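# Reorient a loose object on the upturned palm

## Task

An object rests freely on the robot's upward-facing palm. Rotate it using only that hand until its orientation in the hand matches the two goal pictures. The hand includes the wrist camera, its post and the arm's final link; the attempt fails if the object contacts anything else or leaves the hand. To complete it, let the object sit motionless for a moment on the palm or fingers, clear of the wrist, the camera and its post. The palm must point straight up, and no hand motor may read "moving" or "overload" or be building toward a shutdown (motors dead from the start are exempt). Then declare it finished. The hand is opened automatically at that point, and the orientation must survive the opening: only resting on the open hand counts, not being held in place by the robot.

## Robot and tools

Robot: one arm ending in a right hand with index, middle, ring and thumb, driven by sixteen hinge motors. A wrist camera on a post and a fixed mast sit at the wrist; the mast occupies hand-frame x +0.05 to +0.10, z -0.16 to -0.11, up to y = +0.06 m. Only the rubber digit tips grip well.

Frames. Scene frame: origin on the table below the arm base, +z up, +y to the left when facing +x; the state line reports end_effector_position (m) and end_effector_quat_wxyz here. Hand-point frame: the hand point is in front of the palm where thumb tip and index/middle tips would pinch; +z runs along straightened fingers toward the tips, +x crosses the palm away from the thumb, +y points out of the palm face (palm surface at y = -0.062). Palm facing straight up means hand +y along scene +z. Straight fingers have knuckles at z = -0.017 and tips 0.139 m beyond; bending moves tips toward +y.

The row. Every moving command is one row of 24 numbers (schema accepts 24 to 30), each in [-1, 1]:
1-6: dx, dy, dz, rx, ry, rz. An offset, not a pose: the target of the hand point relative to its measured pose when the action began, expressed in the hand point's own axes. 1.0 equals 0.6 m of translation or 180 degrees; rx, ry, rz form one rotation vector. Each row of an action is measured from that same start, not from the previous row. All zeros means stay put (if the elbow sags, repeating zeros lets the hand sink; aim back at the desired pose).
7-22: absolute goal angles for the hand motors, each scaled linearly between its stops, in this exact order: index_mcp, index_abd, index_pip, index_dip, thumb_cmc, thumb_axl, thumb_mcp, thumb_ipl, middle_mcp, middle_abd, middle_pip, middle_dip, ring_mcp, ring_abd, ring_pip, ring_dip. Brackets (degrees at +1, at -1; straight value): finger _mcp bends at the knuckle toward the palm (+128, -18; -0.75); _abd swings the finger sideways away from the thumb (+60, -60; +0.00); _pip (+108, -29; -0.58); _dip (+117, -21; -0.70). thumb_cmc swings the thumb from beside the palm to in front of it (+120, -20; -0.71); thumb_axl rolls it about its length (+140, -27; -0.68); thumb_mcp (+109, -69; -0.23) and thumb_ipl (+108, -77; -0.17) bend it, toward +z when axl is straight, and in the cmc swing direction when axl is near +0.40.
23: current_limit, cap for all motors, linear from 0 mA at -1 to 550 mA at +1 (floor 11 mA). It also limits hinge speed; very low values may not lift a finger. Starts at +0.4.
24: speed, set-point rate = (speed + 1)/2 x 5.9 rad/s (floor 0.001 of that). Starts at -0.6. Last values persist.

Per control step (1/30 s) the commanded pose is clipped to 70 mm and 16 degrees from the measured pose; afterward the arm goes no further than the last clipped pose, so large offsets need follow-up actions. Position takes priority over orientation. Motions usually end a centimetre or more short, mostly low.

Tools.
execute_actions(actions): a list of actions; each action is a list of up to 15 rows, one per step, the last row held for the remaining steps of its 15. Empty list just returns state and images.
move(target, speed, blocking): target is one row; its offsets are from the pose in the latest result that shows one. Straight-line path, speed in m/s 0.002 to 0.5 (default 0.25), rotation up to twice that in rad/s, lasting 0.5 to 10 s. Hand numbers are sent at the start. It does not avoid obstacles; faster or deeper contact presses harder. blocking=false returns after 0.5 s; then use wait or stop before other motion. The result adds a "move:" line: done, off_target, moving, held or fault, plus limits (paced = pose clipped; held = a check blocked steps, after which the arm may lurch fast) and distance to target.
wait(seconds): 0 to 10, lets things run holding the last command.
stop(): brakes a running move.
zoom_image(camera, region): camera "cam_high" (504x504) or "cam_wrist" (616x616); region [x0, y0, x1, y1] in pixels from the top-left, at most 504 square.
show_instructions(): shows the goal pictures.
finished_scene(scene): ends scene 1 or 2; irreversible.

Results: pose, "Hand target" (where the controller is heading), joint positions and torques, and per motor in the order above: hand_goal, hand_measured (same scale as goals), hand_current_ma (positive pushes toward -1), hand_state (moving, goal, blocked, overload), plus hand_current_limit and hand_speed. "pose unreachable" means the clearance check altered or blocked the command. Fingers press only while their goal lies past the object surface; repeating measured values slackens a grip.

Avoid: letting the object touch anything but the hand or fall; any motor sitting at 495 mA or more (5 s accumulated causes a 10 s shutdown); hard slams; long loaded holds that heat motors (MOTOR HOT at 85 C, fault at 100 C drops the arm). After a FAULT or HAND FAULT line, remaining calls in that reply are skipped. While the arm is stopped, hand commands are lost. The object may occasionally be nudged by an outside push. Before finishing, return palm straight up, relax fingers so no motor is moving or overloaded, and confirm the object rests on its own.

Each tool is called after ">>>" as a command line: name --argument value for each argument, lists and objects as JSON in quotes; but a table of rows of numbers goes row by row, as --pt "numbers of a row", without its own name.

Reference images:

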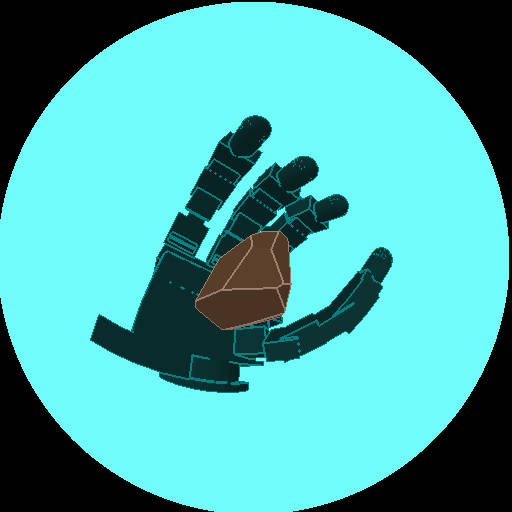

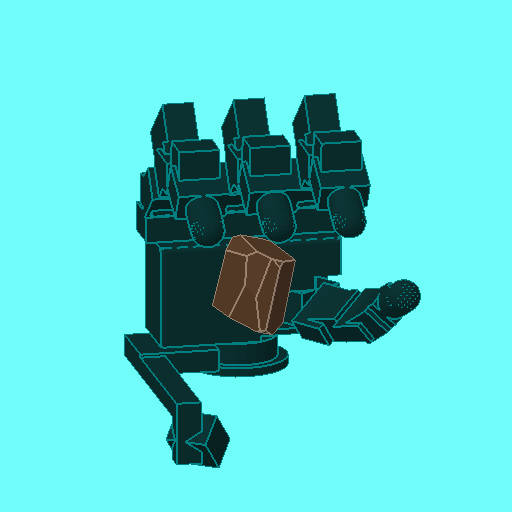

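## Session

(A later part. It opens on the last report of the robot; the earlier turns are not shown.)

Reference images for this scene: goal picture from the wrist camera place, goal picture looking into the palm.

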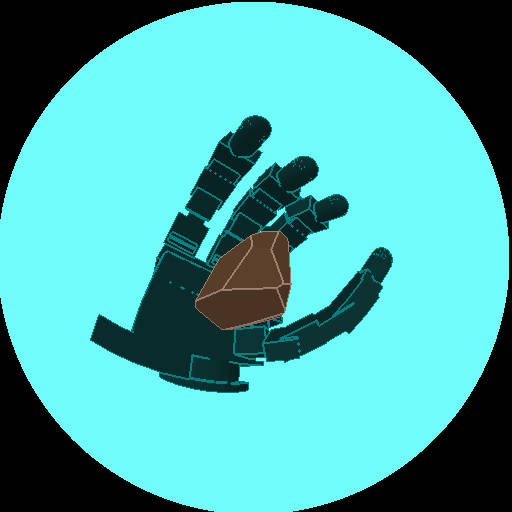

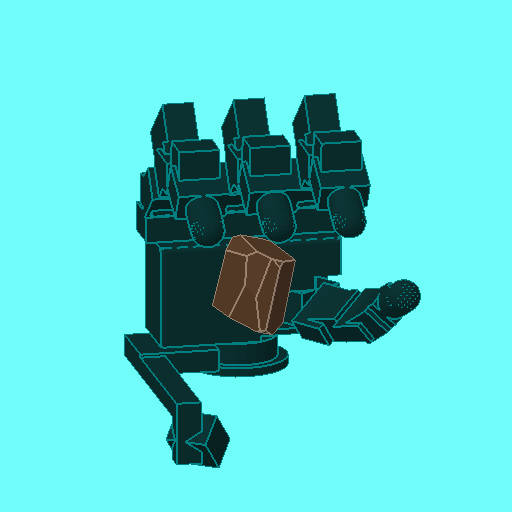

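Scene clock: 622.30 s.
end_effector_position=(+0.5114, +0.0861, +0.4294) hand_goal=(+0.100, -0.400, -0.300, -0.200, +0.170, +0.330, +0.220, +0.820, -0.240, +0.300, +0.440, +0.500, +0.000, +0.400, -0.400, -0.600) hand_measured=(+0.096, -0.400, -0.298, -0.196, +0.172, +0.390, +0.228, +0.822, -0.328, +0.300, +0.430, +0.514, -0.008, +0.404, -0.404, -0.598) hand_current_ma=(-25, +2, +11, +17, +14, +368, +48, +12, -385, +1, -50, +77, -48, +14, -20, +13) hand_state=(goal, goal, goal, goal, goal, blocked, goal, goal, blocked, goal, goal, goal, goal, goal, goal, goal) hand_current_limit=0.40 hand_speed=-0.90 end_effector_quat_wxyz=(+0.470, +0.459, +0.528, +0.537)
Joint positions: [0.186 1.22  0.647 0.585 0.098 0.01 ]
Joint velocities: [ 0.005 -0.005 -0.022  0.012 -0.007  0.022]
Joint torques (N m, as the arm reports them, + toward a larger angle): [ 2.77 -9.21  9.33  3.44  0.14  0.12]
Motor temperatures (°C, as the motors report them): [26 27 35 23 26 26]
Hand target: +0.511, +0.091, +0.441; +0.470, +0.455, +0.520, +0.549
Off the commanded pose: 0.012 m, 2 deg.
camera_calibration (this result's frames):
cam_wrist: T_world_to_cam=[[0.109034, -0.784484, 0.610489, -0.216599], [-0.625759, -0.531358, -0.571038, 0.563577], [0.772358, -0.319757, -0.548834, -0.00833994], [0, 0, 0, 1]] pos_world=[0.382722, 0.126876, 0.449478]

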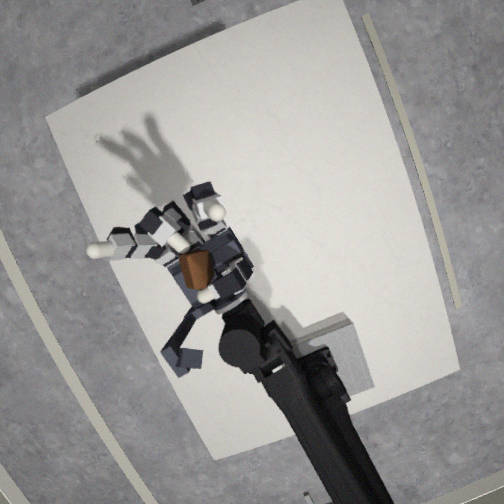

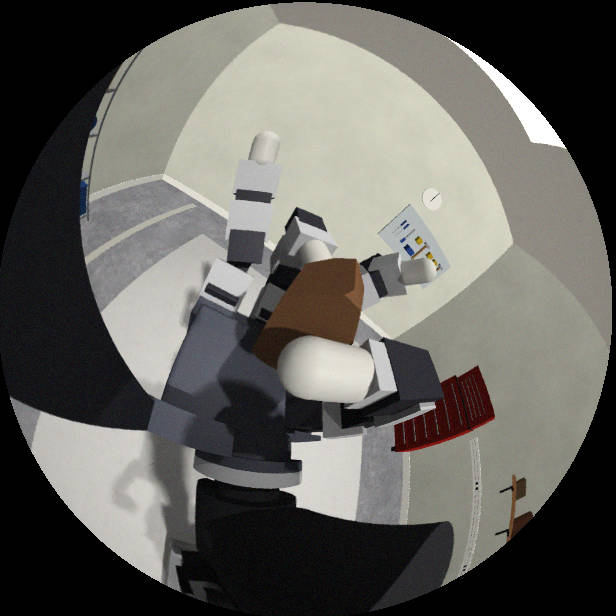

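>>> execute_actions --actions '[[[0,0.018,0,-0.006,0,0,0.1,-0.6,-0.3,-0.2,0.12,0.36,0.25,0.83,-0.29,0.1,0.45,0.51,0.0,0.4,-0.4,-0.6,0.4,-0.88]],[[0,0.018,0,-0.006,0,0,0.1,-0.6,-0.3,-0.2,0.07,0.36,0.27,0.84,-0.29,-0.15,0.46,0.51,0.0,0.4,-0.4,-0.6,0.4,-0.88]]]'

>>> zoom_image --camera "cam_high" --region '[110, 170, 290, 350]'

>>> zoom_image --camera "cam_wrist" --region '[190, 200, 440, 450]'

Scene clock: 629.37 s.
end_effector_position=(+0.5114, +0.0860, +0.4294) hand_goal=(+0.100, -0.600, -0.300, -0.200, +0.070, +0.360, +0.270, +0.840, -0.290, -0.150, +0.460, +0.510, +0.000, +0.400, -0.400, -0.600) hand_measured=(+0.096, -0.600, -0.298, -0.196, +0.070, +0.384, +0.270, +0.840, -0.328, -0.010, +0.454, +0.516, -0.008, +0.404, -0.404, -0.598) hand_current_ma=(-25, +2, +11, +17, +3, +137, +1, +6, -204, +21, -30, +28, -48, +14, -20, +13) hand_state=(goal, goal, goal, goal, goal, moving, goal, goal, blocked, moving, goal, goal, goal, goal, goal, goal) hand_current_limit=0.40 hand_speed=-0.88 end_effector_quat_wxyz=(+0.470, +0.460, +0.528, +0.538)
Joint positions: [0.186 1.22  0.647 0.585 0.098 0.011]
Joint velocities: [-0.005 -0.005  0.012 -0.007 -0.007  0.037]
Joint torques (N m, as the arm reports them, + toward a larger angle): [ 1.9  -9.79  9.18  3.02  0.03 -0.05]
Motor temperatures (°C, as the motors report them): [26 27 35 23 26 26]
Hand target: +0.511, +0.086, +0.440; +0.474, +0.455, +0.523, +0.543
Off the commanded pose: 0.011 m, 1 deg.
camera_calibration (this result's frames):
cam_wrist: T_world_to_cam=[[0.109146, -0.785173, 0.609583, -0.216269], [-0.625836, -0.530724, -0.571543, 0.563722], [0.77228, -0.319117, -0.549316, -0.00820355], [0, 0, 0, 1]] pos_world=[0.382738, 0.126754, 0.449519]

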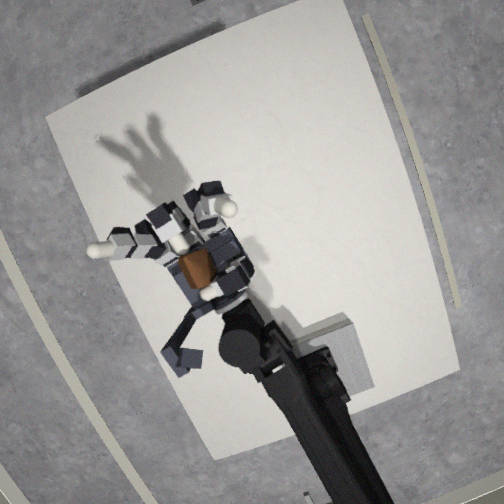

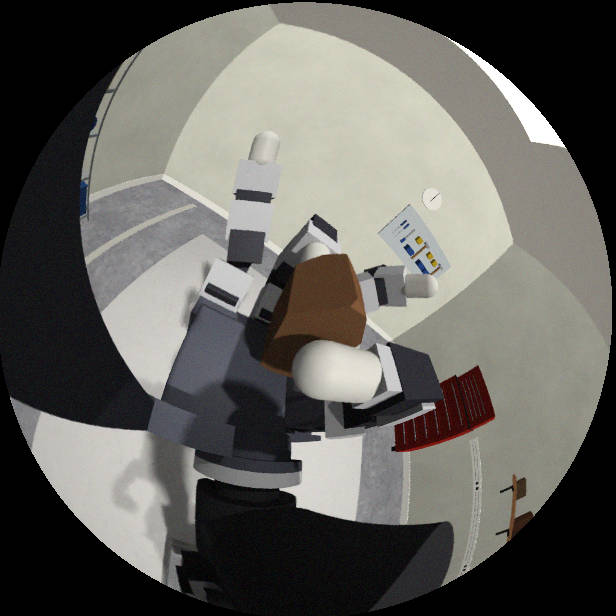

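Region (110, 170, 290, 350) of cam_high's 504x504 image, scaled by 2.800, with more detail than that image has.

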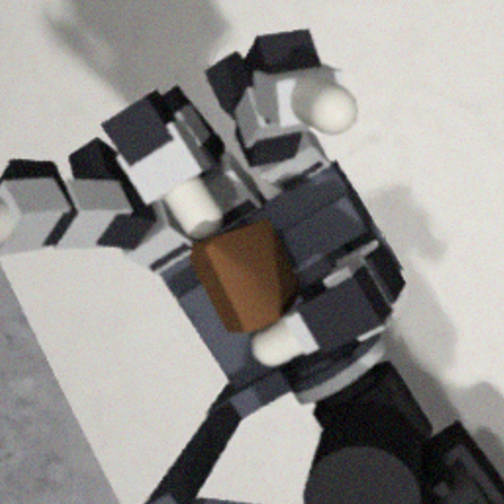

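Region (190, 200, 440, 450) of cam_wrist's 616x616 image, scaled by 2.016, with more detail than that image has.

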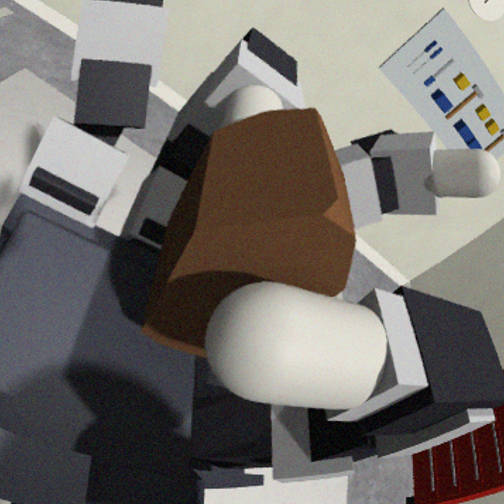

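>>> execute_actions --actions '[[[0,0.018,0,-0.006,0,-0.045,0.1,-0.6,-0.3,-0.2,0.11,0.34,0.21,0.83,-0.26,0.1,0.40,0.51,0.0,0.4,-0.4,-0.6,0.4,-0.85]],[[0,0.018,0,-0.006,0,-0.045,0.1,-0.6,-0.3,-0.2,0.15,0.34,0.16,0.82,-0.23,0.3,0.33,0.51,0.0,0.4,-0.4,-0.6,0.4,-0.85]],[[0,0.018,0,-0.006,0,-0.045,0.1,-0.6,-0.3,-0.2,0.18,0.34,0.11,0.82,-0.2,0.3,0.26,0.51,0.0,0.4,-0.4,-0.6,0.4,-0.85]],[[0,0.018,0,-0.006,0,-0.02,0.1,-0.6,-0.3,-0.2,0.18,0.34,0.11,0.82,-0.2,0.3,0.26,0.51,0.0,0.4,-0.4,-0.6,0.4,-0.85]]]'

>>> zoom_image --camera "cam_high" --region '[110, 170, 290, 350]'

>>> zoom_image --camera "cam_wrist" --region '[190, 200, 440, 450]'

Scene clock: 637.33 s.
end_effector_position=(+0.5094, +0.1061, +0.4313) hand_goal=(+0.100, -0.600, -0.300, -0.200, +0.180, +0.340, +0.110, +0.820, -0.200, +0.300, +0.260, +0.510, +0.000, +0.400, -0.400, -0.600) hand_measured=(+0.096, -0.602, -0.298, -0.196, +0.186, +0.352, +0.120, +0.828, -0.228, +0.298, +0.260, +0.514, -0.008, +0.402, -0.404, -0.598) hand_current_ma=(-25, -7, +10, +16, +27, +77, +70, +51, -153, -6, +0, +21, -48, +10, -20, +13) hand_state=(goal, goal, goal, goal, goal, goal, goal, goal, blocked, goal, goal, goal, goal, goal, goal, goal) hand_current_limit=0.40 hand_speed=-0.85 end_effector_quat_wxyz=(+0.565, +0.322, +0.622, +0.436)
Joint positions: [ 0.114  1.22   0.647  0.585 -0.018 -0.42 ]
Joint velocities: [ 0.005  0.005 -0.012 -0.017  0.007  0.037]
Joint torques (N m, as the arm reports them, + toward a larger angle): [ 1.38 -9.66  9.31  2.86 -0.05  0.02]
Motor temperatures (°C, as the motors report them): [26 27 35 23 26 26]
Hand target: +0.510, +0.104, +0.442; +0.573, +0.317, +0.617, +0.436
Off the commanded pose: 0.011 m, 1 deg.
camera_calibration (this result's frames):
cam_wrist: T_world_to_cam=[[0.0797168, -0.456841, 0.885969, -0.340436], [-0.57212, -0.748799, -0.334633, 0.467797], [0.816287, -0.480205, -0.32106, -0.102936], [0, 0, 0, 1]] pos_world=[0.378799, 0.14533, 0.425107]

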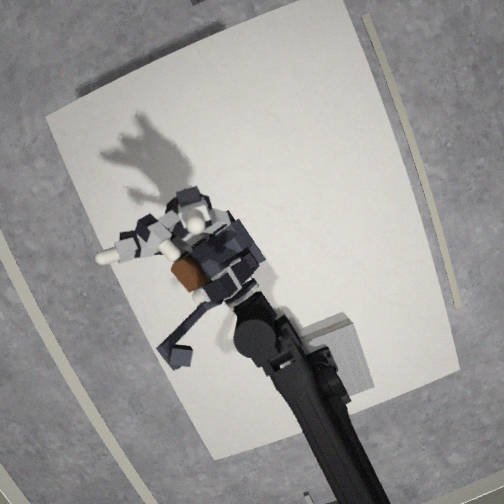

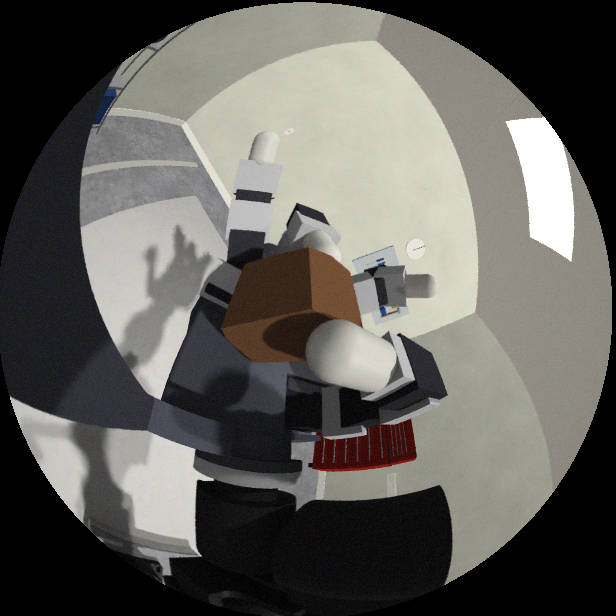

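Region (110, 170, 290, 350) of cam_high's 504x504 image, scaled by 2.800, with more detail than that image has.

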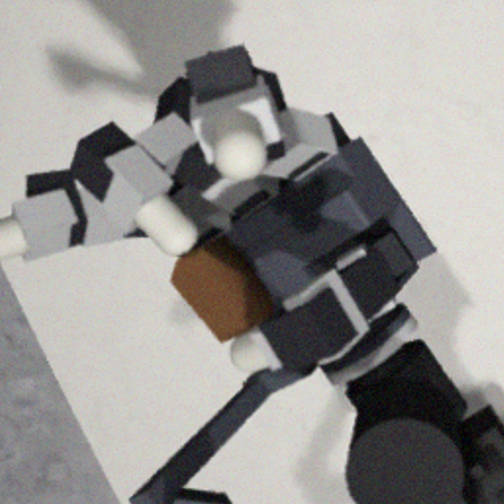

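Region (190, 200, 440, 450) of cam_wrist's 616x616 image, scaled by 2.016, with more detail than that image has.

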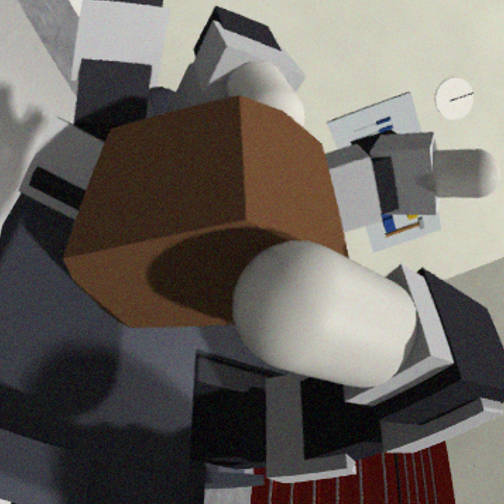

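>>> execute_actions --actions '[[[0,0.018,0,-0.006,0,0.03,0.1,-0.6,-0.3,-0.2,0.18,0.31,0.11,0.82,-0.18,0.3,0.26,0.51,0.0,0.4,-0.4,-0.6,0.4,-0.85]],[[0,0.018,0,-0.006,0,0.045,0.1,-0.6,-0.3,-0.2,0.18,0.31,0.11,0.82,-0.18,0.3,0.26,0.51,0.0,0.4,-0.4,-0.6,0.4,-0.85]],[[0,0.018,0,-0.006,0,0.045,0.1,-0.6,-0.3,-0.2,0.18,0.31,0.11,0.82,-0.18,0.3,0.26,0.51,0.0,0.4,-0.4,-0.6,0.4,-0.85]]]'

>>> zoom_image --camera "cam_high" --region '[100, 170, 280, 350]'

>>> zoom_image --camera "cam_wrist" --region '[190, 200, 440, 450]'

Scene clock: 644.20 s.
end_effector_position=(+0.5077, +0.1103, +0.4311) hand_goal=(+0.100, -0.600, -0.300, -0.200, +0.180, +0.310, +0.110, +0.820, -0.180, +0.300, +0.260, +0.510, +0.000, +0.400, -0.400, -0.600) hand_measured=(+0.096, -0.600, -0.298, -0.196, +0.186, +0.348, +0.120, +0.828, -0.226, +0.300, +0.254, +0.514, -0.008, +0.404, -0.404, -0.598) hand_current_ma=(-25, -3, +10, +16, +32, +232, +70, +51, -250, -3, -27, +21, -48, +15, -20, +13) hand_state=(goal, goal, goal, goal, goal, blocked, goal, goal, blocked, goal, goal, goal, goal, goal, goal, goal) hand_current_limit=0.40 hand_speed=-0.85 end_effector_quat_wxyz=(+0.486, +0.419, +0.561, +0.523)
Joint positions: [ 0.208  1.22   0.647  0.585  0.076 -0.094]
Joint velocities: [-0.005 -0.015 -0.002 -0.002 -0.007  0.007]
Joint torques (N m, as the arm reports them, + toward a larger angle): [ 2.51 -9.58  9.36  2.87  0.2   0.12]
Motor temperatures (°C, as the motors report them): [26 27 35 23 26 26]
Hand target: +0.507, +0.113, +0.442; +0.484, +0.418, +0.553, +0.533
Off the commanded pose: 0.012 m, 1 deg.
camera_calibration (this result's frames):
cam_wrist: T_world_to_cam=[[0.130243, -0.711788, 0.690213, -0.25134], [-0.592877, -0.613882, -0.521196, 0.545986], [0.794691, -0.341329, -0.501957, -0.025975], [0, 0, 0, 1]] pos_world=[0.37708, 0.147405, 0.445005]

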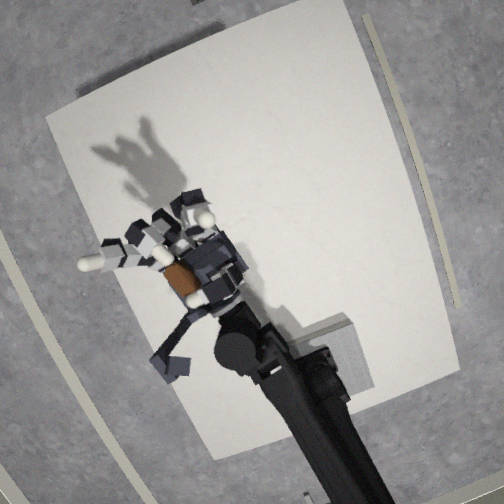

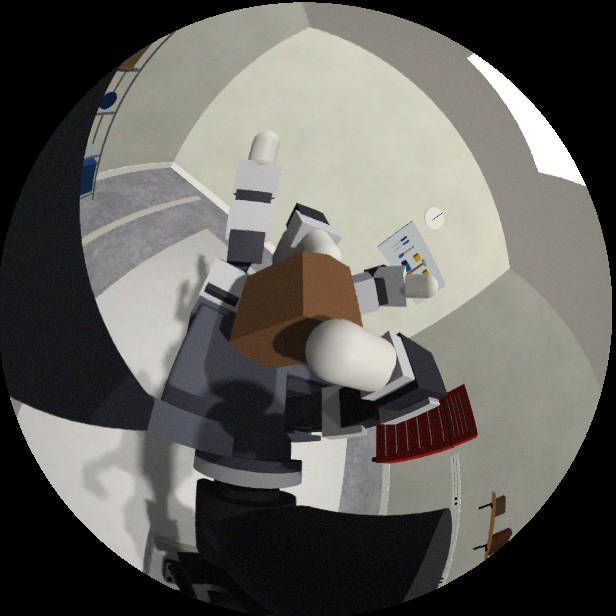

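Region (100, 170, 280, 350) of cam_high's 504x504 image, scaled by 2.800, with more detail than that image has.

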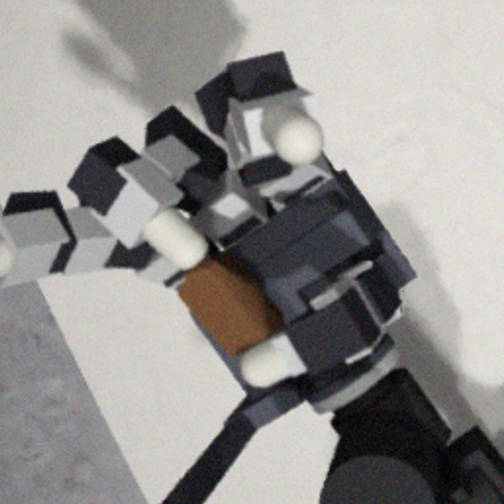

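Region (190, 200, 440, 450) of cam_wrist's 616x616 image, scaled by 2.016, with more detail than that image has.

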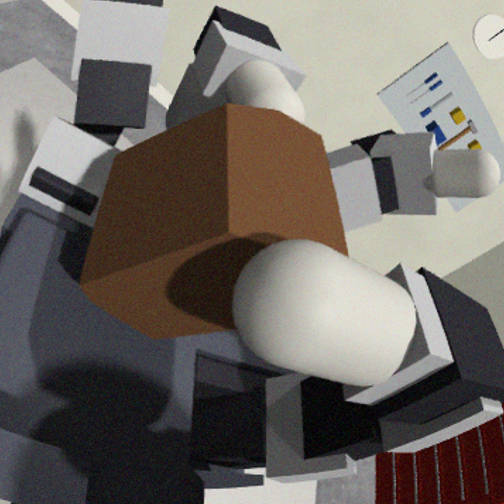

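>>> execute_actions --actions '[[[0,0.018,0,-0.004,0,0.037,0.1,-0.6,-0.3,-0.2,0.18,0.31,0.11,0.82,-0.18,0.3,0.26,0.51,0.0,0.4,-0.4,-0.6,0.4,-0.85]],[[0,0.018,0,-0.004,0,0.005,0.1,-0.6,-0.3,-0.2,0.18,0.31,0.15,0.82,-0.2,0.3,0.31,0.51,0.0,0.4,-0.4,-0.6,0.4,-0.9]]]'

>>> zoom_image --camera "cam_high" --region '[100, 170, 280, 350]'

>>> zoom_image --camera "cam_wrist" --region '[190, 200, 440, 450]'

Scene clock: 650.33 s.
end_effector_position=(+0.5076, +0.1080, +0.4283) hand_goal=(+0.100, -0.600, -0.300, -0.200, +0.180, +0.310, +0.150, +0.820, -0.200, +0.300, +0.310, +0.510, +0.000, +0.400, -0.400, -0.600) hand_measured=(+0.096, -0.600, -0.298, -0.196, +0.178, +0.348, +0.148, +0.828, -0.238, +0.300, +0.280, +0.514, -0.008, +0.404, -0.404, -0.598) hand_current_ma=(-25, -3, +10, +16, -6, +232, -10, +51, -199, -3, -162, +21, -48, +16, -20, +13) hand_state=(goal, goal, goal, goal, goal, blocked, goal, goal, blocked, goal, blocked, goal, goal, goal, goal, goal) hand_current_limit=0.40 hand_speed=-0.90 end_effector_quat_wxyz=(+0.460, +0.450, +0.539, +0.544)
Joint positions: [0.23  1.22  0.647 0.581 0.105 0.009]
Joint velocities: [-0.015 -0.015  0.002  0.007 -0.022 -0.051]
Joint torques (N m, as the arm reports them, + toward a larger angle): [  2.2  -10.17   9.43   2.51   0.15   0.13]
Motor temperatures (°C, as the motors report them): [26 27 35 23 26 26]
Hand target: +0.507, +0.109, +0.439; +0.459, +0.450, +0.532, +0.551
Off the commanded pose: 0.011 m, 1 deg.
camera_calibration (this result's frames):
cam_wrist: T_world_to_cam=[[0.14069, -0.778128, 0.612146, -0.215765], [-0.60733, -0.556128, -0.567338, 0.563932], [0.781893, -0.291955, -0.550822, -0.00602483], [0, 0, 0, 1]] pos_world=[0.377559, 0.143967, 0.448701]

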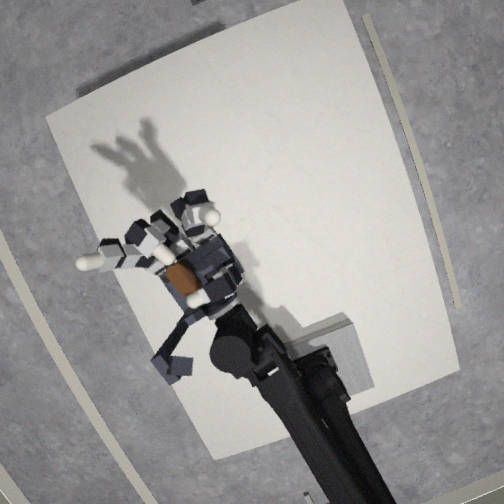

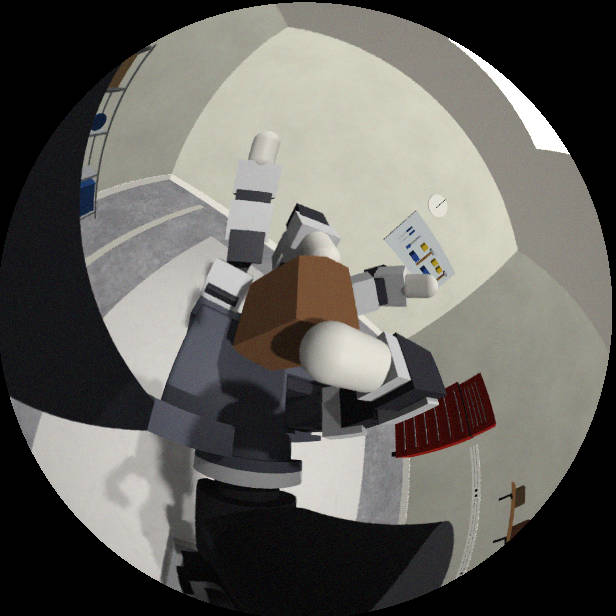

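Region (100, 170, 280, 350) of cam_high's 504x504 image, scaled by 2.800, with more detail than that image has.

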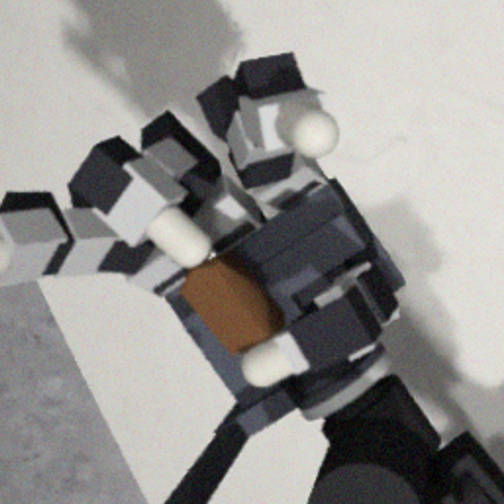

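Region (190, 200, 440, 450) of cam_wrist's 616x616 image, scaled by 2.016, with more detail than that image has.

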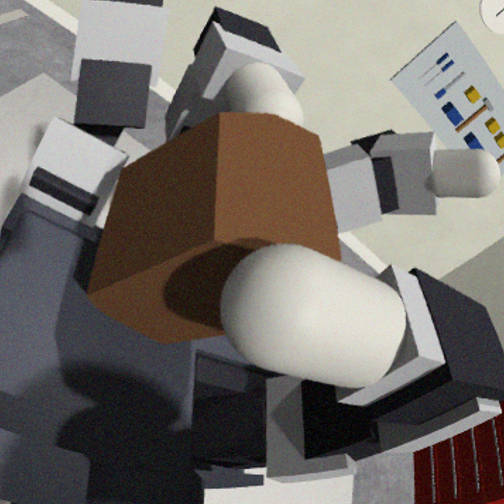

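>>> execute_actions --actions '[[[0,0.018,0,-0.004,0,0,0.1,-0.6,-0.3,-0.2,0.18,0.36,0.15,0.82,-0.25,0.3,0.28,0.52,0.0,0.4,-0.4,-0.6,0.4,-0.93]],[[0,0.018,0,-0.004,0,0,0.1,-0.6,-0.3,-0.2,0.18,0.6,0.15,0.82,-0.45,0.3,0.28,0.52,0.0,0.4,-0.4,-0.6,0.4,-0.8]]]'

>>> zoom_image --camera "cam_high" --region '[100, 170, 280, 350]'

>>> zoom_image --camera "cam_wrist" --region '[190, 200, 440, 450]'

Scene clock: 659.50 s.
end_effector_position=(+0.5076, +0.1080, +0.4283) hand_goal=(+0.100, -0.600, -0.300, -0.200, +0.180, +0.600, +0.150, +0.820, -0.450, +0.300, +0.280, +0.520, +0.000, +0.400, -0.400, -0.600) hand_measured=(+0.096, -0.600, -0.298, -0.196, +0.178, +0.528, +0.150, +0.826, -0.450, +0.300, +0.280, +0.520, -0.008, +0.404, -0.404, -0.598) hand_current_ma=(-25, -3, +10, +16, -6, -37, +1, +36, -48, -3, -3, +4, -48, +16, -20, +13) hand_state=(goal, goal, goal, goal, goal, moving, goal, goal, moving, goal, goal, goal, goal, goal, goal, goal) hand_current_limit=0.40 hand_speed=-0.80 end_effector_quat_wxyz=(+0.460, +0.450, +0.539, +0.544)
Joint positions: [0.23  1.22  0.647 0.581 0.105 0.009]
Joint velocities: [-0.015 -0.005  0.007  0.002 -0.051  0.022]
Joint torques (N m, as the arm reports them, + toward a larger angle): [  1.77 -10.05   9.24   2.49   0.05  -0.03]
Motor temperatures (°C, as the motors report them): [26 27 35 23 26 26]
Hand target: +0.507, +0.108, +0.439; +0.463, +0.447, +0.535, +0.548
Off the commanded pose: 0.011 m, 1 deg.
camera_calibration (this result's frames):
cam_wrist: T_world_to_cam=[[0.14069, -0.778128, 0.612146, -0.215765], [-0.60733, -0.556128, -0.567338, 0.563932], [0.781893, -0.291955, -0.550822, -0.00602483], [0, 0, 0, 1]] pos_world=[0.377559, 0.143967, 0.448701]

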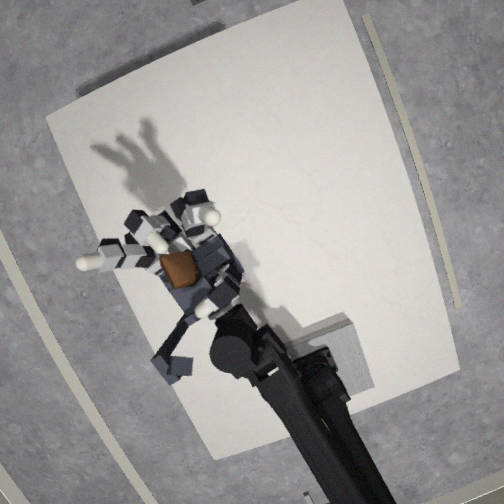

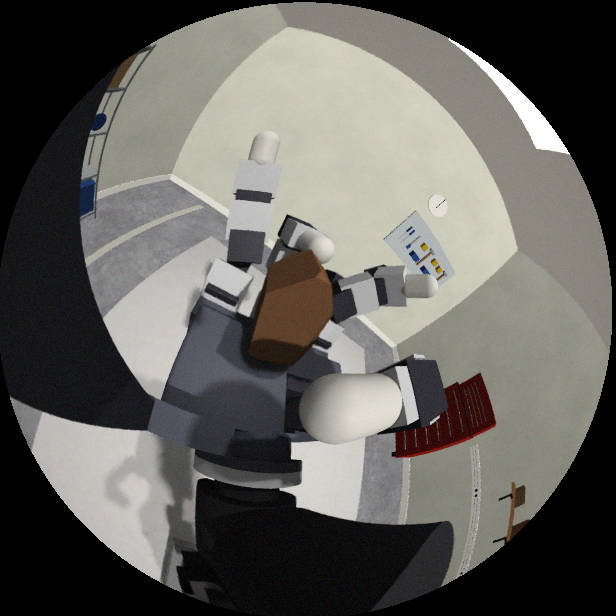

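Region (100, 170, 280, 350) of cam_high's 504x504 image, scaled by 2.800, with more detail than that image has.

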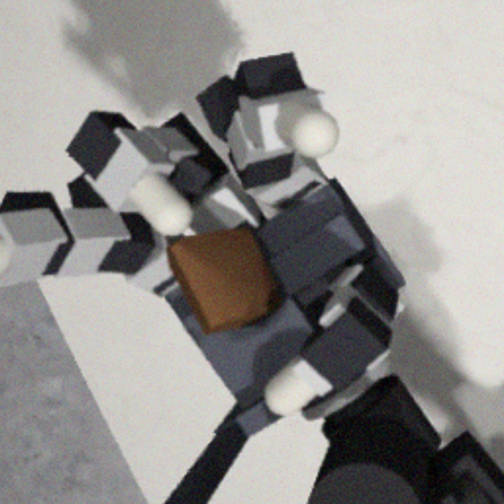

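Region (190, 200, 440, 450) of cam_wrist's 616x616 image, scaled by 2.016, with more detail than that image has.

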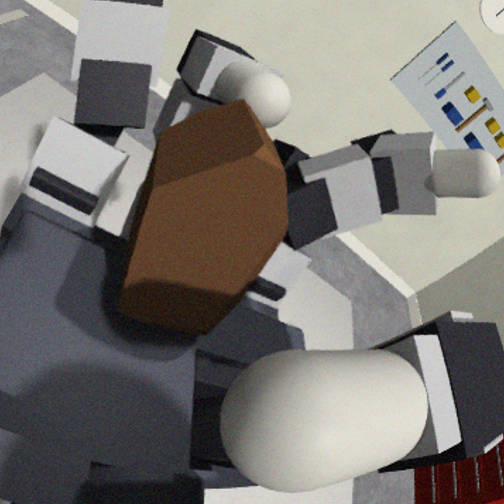

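>>> execute_actions --actions '[]'

>>> zoom_image --camera "cam_high" --region '[100, 170, 280, 350]'

>>> zoom_image --camera "cam_wrist" --region '[190, 200, 440, 450]'

Scene clock: 662.83 s.
end_effector_position=(+0.5076, +0.1080, +0.4283) hand_goal=(+0.100, -0.600, -0.300, -0.200, +0.180, +0.600, +0.150, +0.820, -0.450, +0.300, +0.280, +0.520, +0.000, +0.400, -0.400, -0.600) hand_measured=(+0.096, -0.600, -0.298, -0.196, +0.178, +0.598, +0.150, +0.826, -0.456, +0.300, +0.280, +0.520, -0.008, +0.404, -0.404, -0.598) hand_current_ma=(-25, -3, +10, +16, -6, -13, +1, +36, -35, -3, -3, +4, -48, +16, -20, +13) hand_state=(goal, goal, goal, goal, goal, goal, goal, goal, goal, goal, goal, goal, goal, goal, goal, goal) hand_current_limit=0.40 hand_speed=-0.80 end_effector_quat_wxyz=(+0.460, +0.450, +0.539, +0.544)
Joint positions: [0.23  1.22  0.647 0.581 0.105 0.009]
Joint velocities: [-0.005 -0.015  0.007  0.007 -0.022  0.007]
Joint torques (N m, as the arm reports them, + toward a larger angle): [  2.03 -10.12   9.34   2.5    0.03  -0.04]
Motor temperatures (°C, as the motors report them): [26 27 35 23 26 26]
Hand target: +0.507, +0.108, +0.439; +0.463, +0.447, +0.535, +0.548
Off the commanded pose: 0.011 m, 1 deg.
camera_calibration (this result's frames):
cam_wrist: T_world_to_cam=[[0.14069, -0.778128, 0.612146, -0.215765], [-0.60733, -0.556128, -0.567338, 0.563932], [0.781893, -0.291955, -0.550822, -0.00602483], [0, 0, 0, 1]] pos_world=[0.377559, 0.143967, 0.448701]

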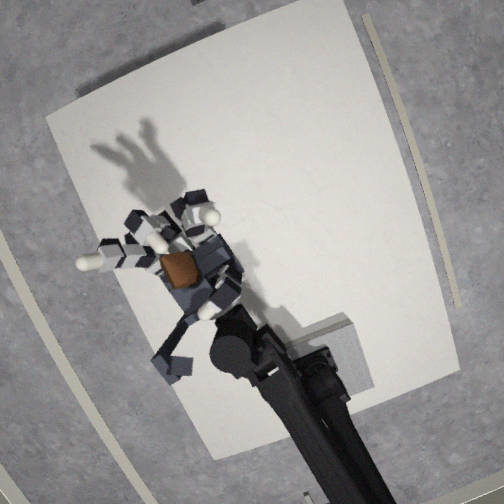

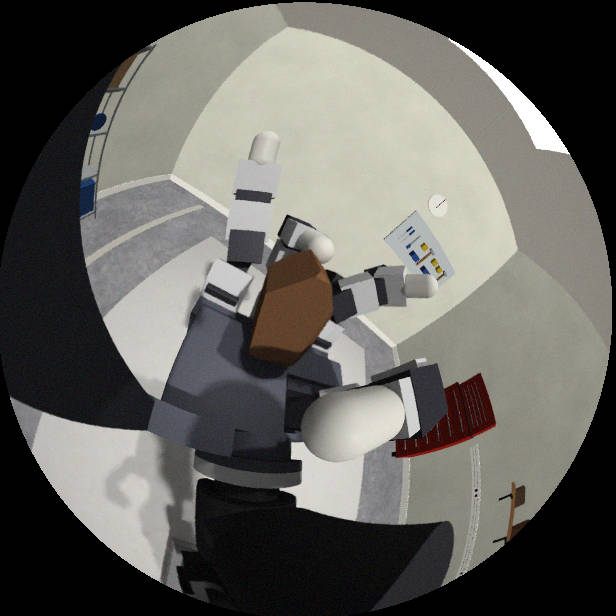

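Region (100, 170, 280, 350) of cam_high's 504x504 image, scaled by 2.800, with more detail than that image has.

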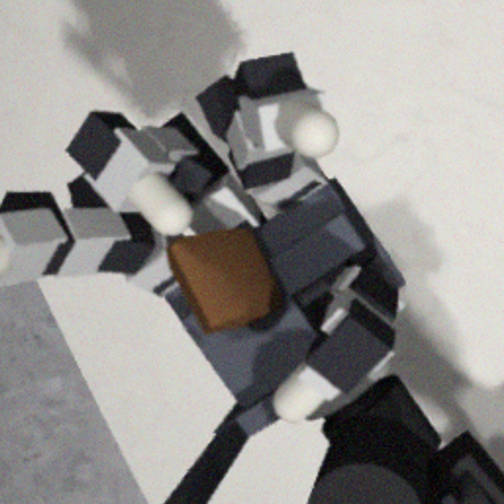

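Region (190, 200, 440, 450) of cam_wrist's 616x616 image, scaled by 2.016, with more detail than that image has.

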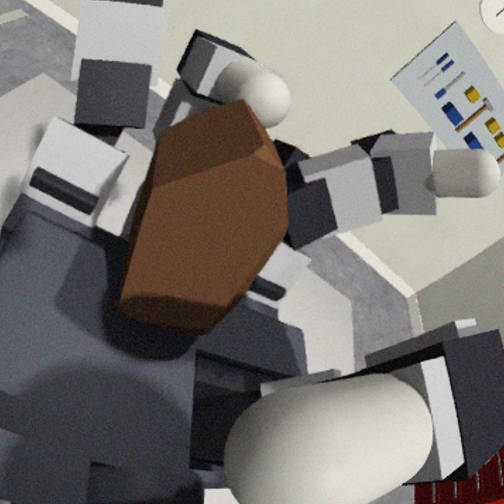

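>>> execute_actions --actions '[[[0,0.018,0,-0.004,0,0,0.1,-0.6,-0.3,-0.2,0.18,0.42,0.18,0.82,-0.45,0.3,0.28,0.52,0.0,0.4,-0.4,-0.6,0.4,-0.8]],[[0,0.018,0,-0.004,0,0,0.1,-0.6,-0.3,-0.2,0.18,0.40,0.18,0.82,-0.33,0.3,0.28,0.52,0.0,0.4,-0.4,-0.6,0.4,-0.9]]]'

>>> zoom_image --camera "cam_high" --region '[100, 170, 280, 350]'

>>> zoom_image --camera "cam_wrist" --region '[190, 200, 440, 450]'

Scene clock: 672.30 s.
end_effector_position=(+0.5076, +0.1080, +0.4283) hand_goal=(+0.100, -0.600, -0.300, -0.200, +0.180, +0.400, +0.180, +0.820, -0.330, +0.300, +0.280, +0.520, +0.000, +0.400, -0.400, -0.600) hand_measured=(+0.096, -0.600, -0.298, -0.196, +0.178, +0.402, +0.180, +0.826, -0.376, +0.300, +0.280, +0.520, -0.008, +0.404, -0.404, -0.598) hand_current_ma=(-25, -3, +10, +16, -6, +15, +2, +36, -133, -3, -3, +4, -48, +16, -20, +13) hand_state=(goal, goal, goal, goal, goal, goal, goal, goal, moving, goal, goal, goal, goal, goal, goal, goal) hand_current_limit=0.40 hand_speed=-0.90 end_effector_quat_wxyz=(+0.460, +0.450, +0.539, +0.544)
Joint positions: [0.23  1.22  0.647 0.581 0.105 0.009]
Joint velocities: [-0.005 -0.005 -0.002  0.002  0.037 -0.051]
Joint torques (N m, as the arm reports them, + toward a larger angle): [ 1.91 -9.94  9.35  2.5   0.04 -0.04]
Motor temperatures (°C, as the motors report them): [26 27 35 23 26 26]
Hand target: +0.507, +0.108, +0.439; +0.463, +0.447, +0.535, +0.548
Off the commanded pose: 0.011 m, 1 deg.
camera_calibration (this result's frames):
cam_wrist: T_world_to_cam=[[0.14069, -0.778128, 0.612146, -0.215765], [-0.60733, -0.556128, -0.567338, 0.563932], [0.781893, -0.291955, -0.550822, -0.00602483], [0, 0, 0, 1]] pos_world=[0.377559, 0.143967, 0.448701]

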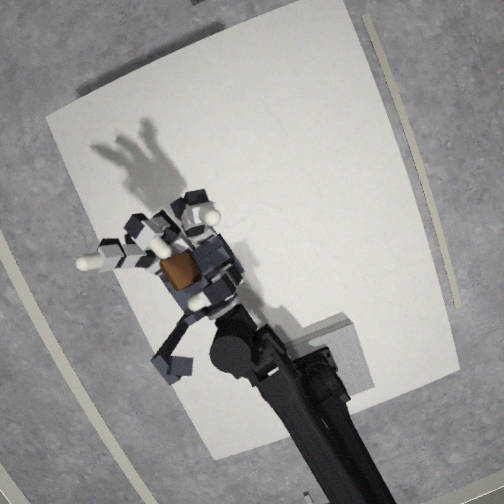

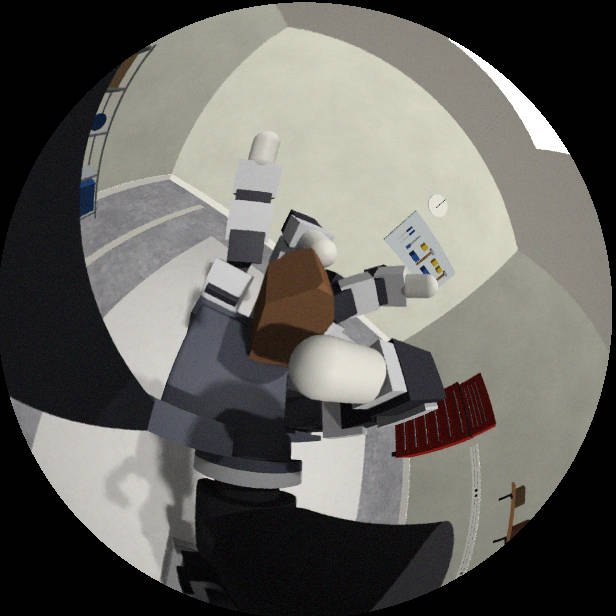

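Region (100, 170, 280, 350) of cam_high's 504x504 image, scaled by 2.800, with more detail than that image has.

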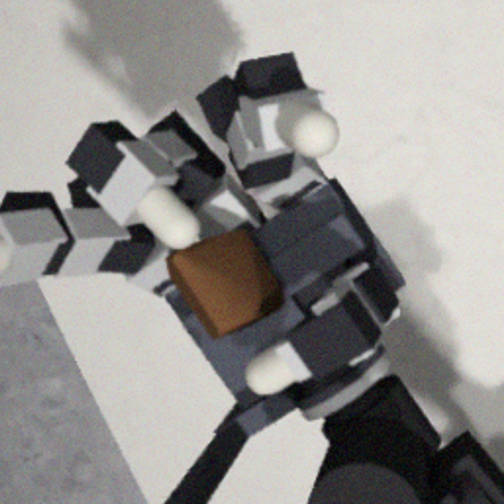

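Region (190, 200, 440, 450) of cam_wrist's 616x616 image, scaled by 2.016, with more detail than that image has.

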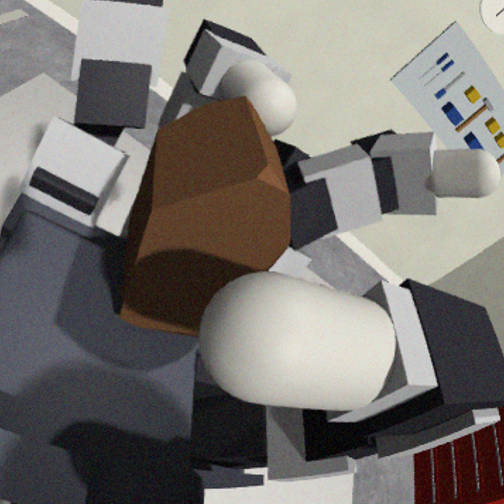

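>>> execute_actions --actions '[[[0,0.018,0,-0.004,0,0,0.1,-0.6,-0.3,-0.2,0.25,0.38,0.16,0.81,-0.30,0.3,0.28,0.52,0.0,0.4,-0.4,-0.6,0.4,-0.9]],[[0,0.018,0,-0.004,0,0,0.1,-0.6,-0.3,-0.2,0.25,0.36,0.16,0.81,-0.24,0.3,0.28,0.52,0.0,0.4,-0.4,-0.6,0.4,-0.9]]]'

>>> zoom_image --camera "cam_high" --region '[100, 170, 280, 350]'

>>> zoom_image --camera "cam_wrist" --region '[190, 200, 440, 450]'

Scene clock: 677.87 s.
end_effector_position=(+0.5076, +0.1080, +0.4283) hand_goal=(+0.100, -0.600, -0.300, -0.200, +0.250, +0.360, +0.160, +0.810, -0.240, +0.300, +0.280, +0.520, +0.000, +0.400, -0.400, -0.600) hand_measured=(+0.096, -0.600, -0.298, -0.196, +0.248, +0.362, +0.168, +0.816, -0.264, +0.300, +0.280, +0.520, -0.008, +0.404, -0.404, -0.598) hand_current_ma=(-25, -3, +10, +16, -9, +14, +49, +36, -127, -3, -3, +4, -48, +16, -20, +13) hand_state=(goal, goal, goal, goal, goal, goal, goal, goal, blocked, goal, goal, goal, goal, goal, goal, goal) hand_current_limit=0.40 hand_speed=-0.90 end_effector_quat_wxyz=(+0.460, +0.450, +0.539, +0.544)
Joint positions: [0.23  1.22  0.647 0.581 0.105 0.009]
Joint velocities: [ 0.005 -0.015  0.012 -0.007  0.081  0.051]
Joint torques (N m, as the arm reports them, + toward a larger angle): [  1.9  -10.07   9.34   2.48   0.04  -0.03]
Motor temperatures (°C, as the motors report them): [26 27 35 23 26 26]
Hand target: +0.507, +0.108, +0.439; +0.463, +0.447, +0.535, +0.548
Off the commanded pose: 0.011 m, 1 deg.
camera_calibration (this result's frames):
cam_wrist: T_world_to_cam=[[0.14069, -0.778128, 0.612146, -0.215765], [-0.60733, -0.556128, -0.567338, 0.563932], [0.781893, -0.291955, -0.550822, -0.00602483], [0, 0, 0, 1]] pos_world=[0.377559, 0.143967, 0.448701]

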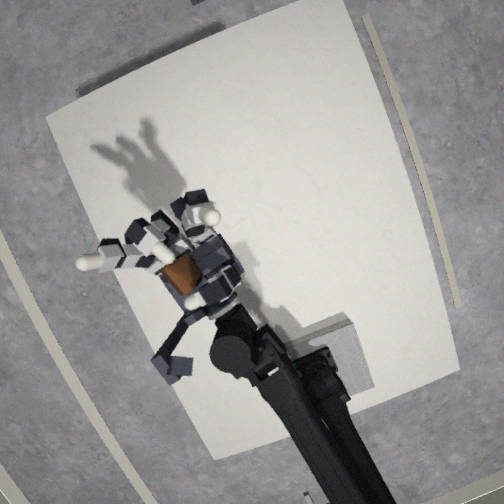

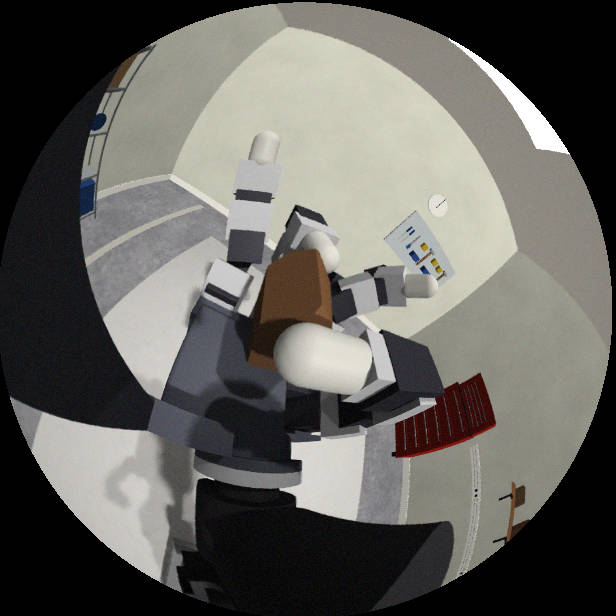

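Region (100, 170, 280, 350) of cam_high's 504x504 image, scaled by 2.800, with more detail than that image has.

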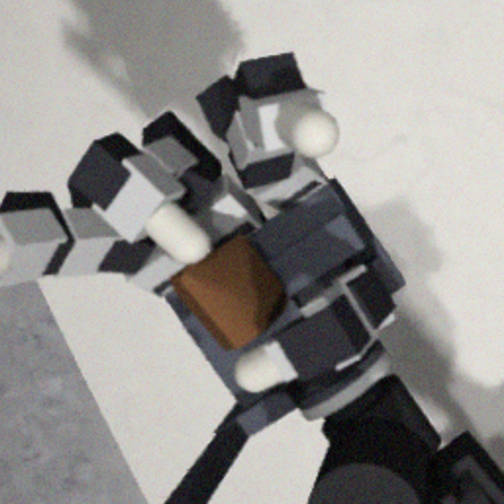

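Region (190, 200, 440, 450) of cam_wrist's 616x616 image, scaled by 2.016, with more detail than that image has.

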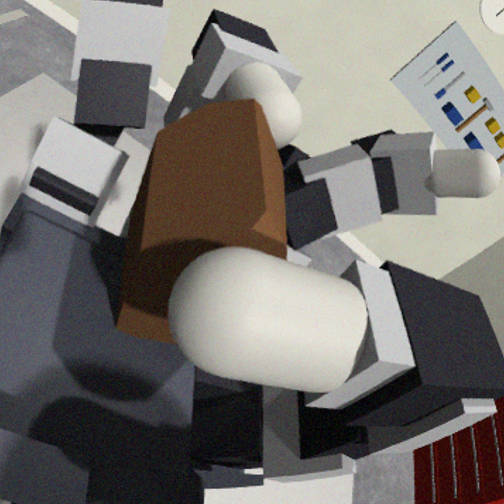

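>>> execute_actions --actions '[[[0,0.018,0,-0.004,0,0,0.1,-0.6,-0.3,-0.2,0.25,0.3,0.17,0.81,-0.21,0.3,0.29,0.52,0.0,0.4,-0.4,-0.6,0.4,-0.9]],[[0,0.018,0,-0.004,0,0,0.1,-0.6,-0.3,-0.2,0.25,0.28,0.17,0.81,-0.19,0.3,0.29,0.52,0.0,0.4,-0.4,-0.6,0.4,-0.9]]]'

>>> zoom_image --camera "cam_high" --region '[100, 170, 280, 350]'

>>> zoom_image --camera "cam_wrist" --region '[190, 200, 440, 450]'

Scene clock: 684.10 s.
end_effector_position=(+0.5076, +0.1080, +0.4283) hand_goal=(+0.100, -0.600, -0.300, -0.200, +0.250, +0.280, +0.170, +0.810, -0.190, +0.300, +0.290, +0.520, +0.000, +0.400, -0.400, -0.600) hand_measured=(+0.096, -0.600, -0.298, -0.196, +0.250, +0.332, +0.170, +0.814, -0.238, +0.300, +0.282, +0.520, -0.008, +0.404, -0.404, -0.598) hand_current_ma=(-25, -3, +10, +16, -2, +315, +5, +26, -253, -3, -38, +5, -48, +16, -20, +13) hand_state=(goal, goal, goal, goal, goal, blocked, goal, goal, blocked, goal, goal, goal, goal, goal, goal, goal) hand_current_limit=0.40 hand_speed=-0.90 end_effector_quat_wxyz=(+0.460, +0.450, +0.539, +0.544)
Joint positions: [0.23  1.22  0.647 0.581 0.105 0.009]
Joint velocities: [ 0.005  0.005 -0.012 -0.007  0.066 -0.022]
Joint torques (N m, as the arm reports them, + toward a larger angle): [  1.92 -10.28   9.34   2.45   0.05  -0.03]
Motor temperatures (°C, as the motors report them): [26 27 35 23 26 26]
Hand target: +0.507, +0.108, +0.439; +0.463, +0.447, +0.535, +0.548
Off the commanded pose: 0.011 m, 1 deg.
camera_calibration (this result's frames):
cam_wrist: T_world_to_cam=[[0.14069, -0.778128, 0.612146, -0.215765], [-0.60733, -0.556128, -0.567338, 0.563932], [0.781893, -0.291955, -0.550822, -0.00602483], [0, 0, 0, 1]] pos_world=[0.377559, 0.143967, 0.448701]

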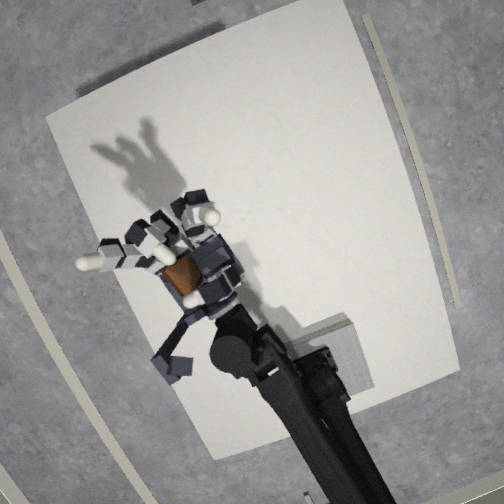

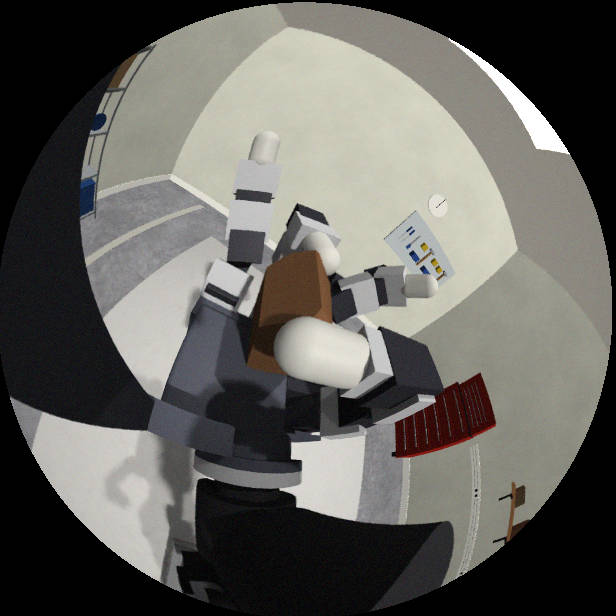

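Region (100, 170, 280, 350) of cam_high's 504x504 image, scaled by 2.800, with more detail than that image has.

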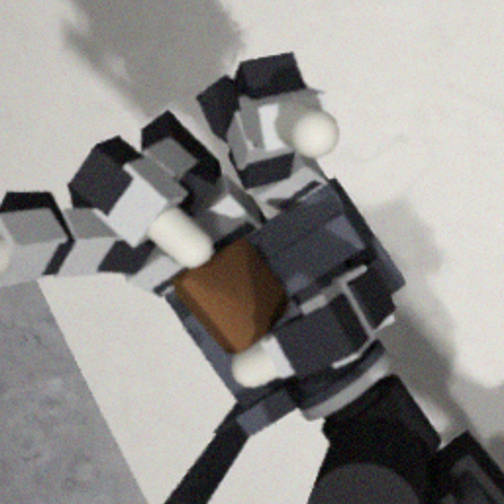

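Region (190, 200, 440, 450) of cam_wrist's 616x616 image, scaled by 2.016, with more detail than that image has.

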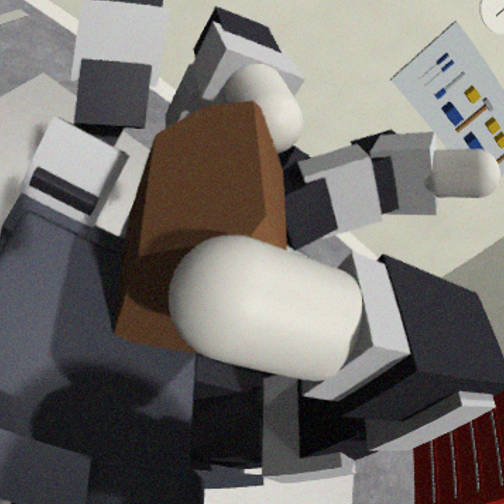

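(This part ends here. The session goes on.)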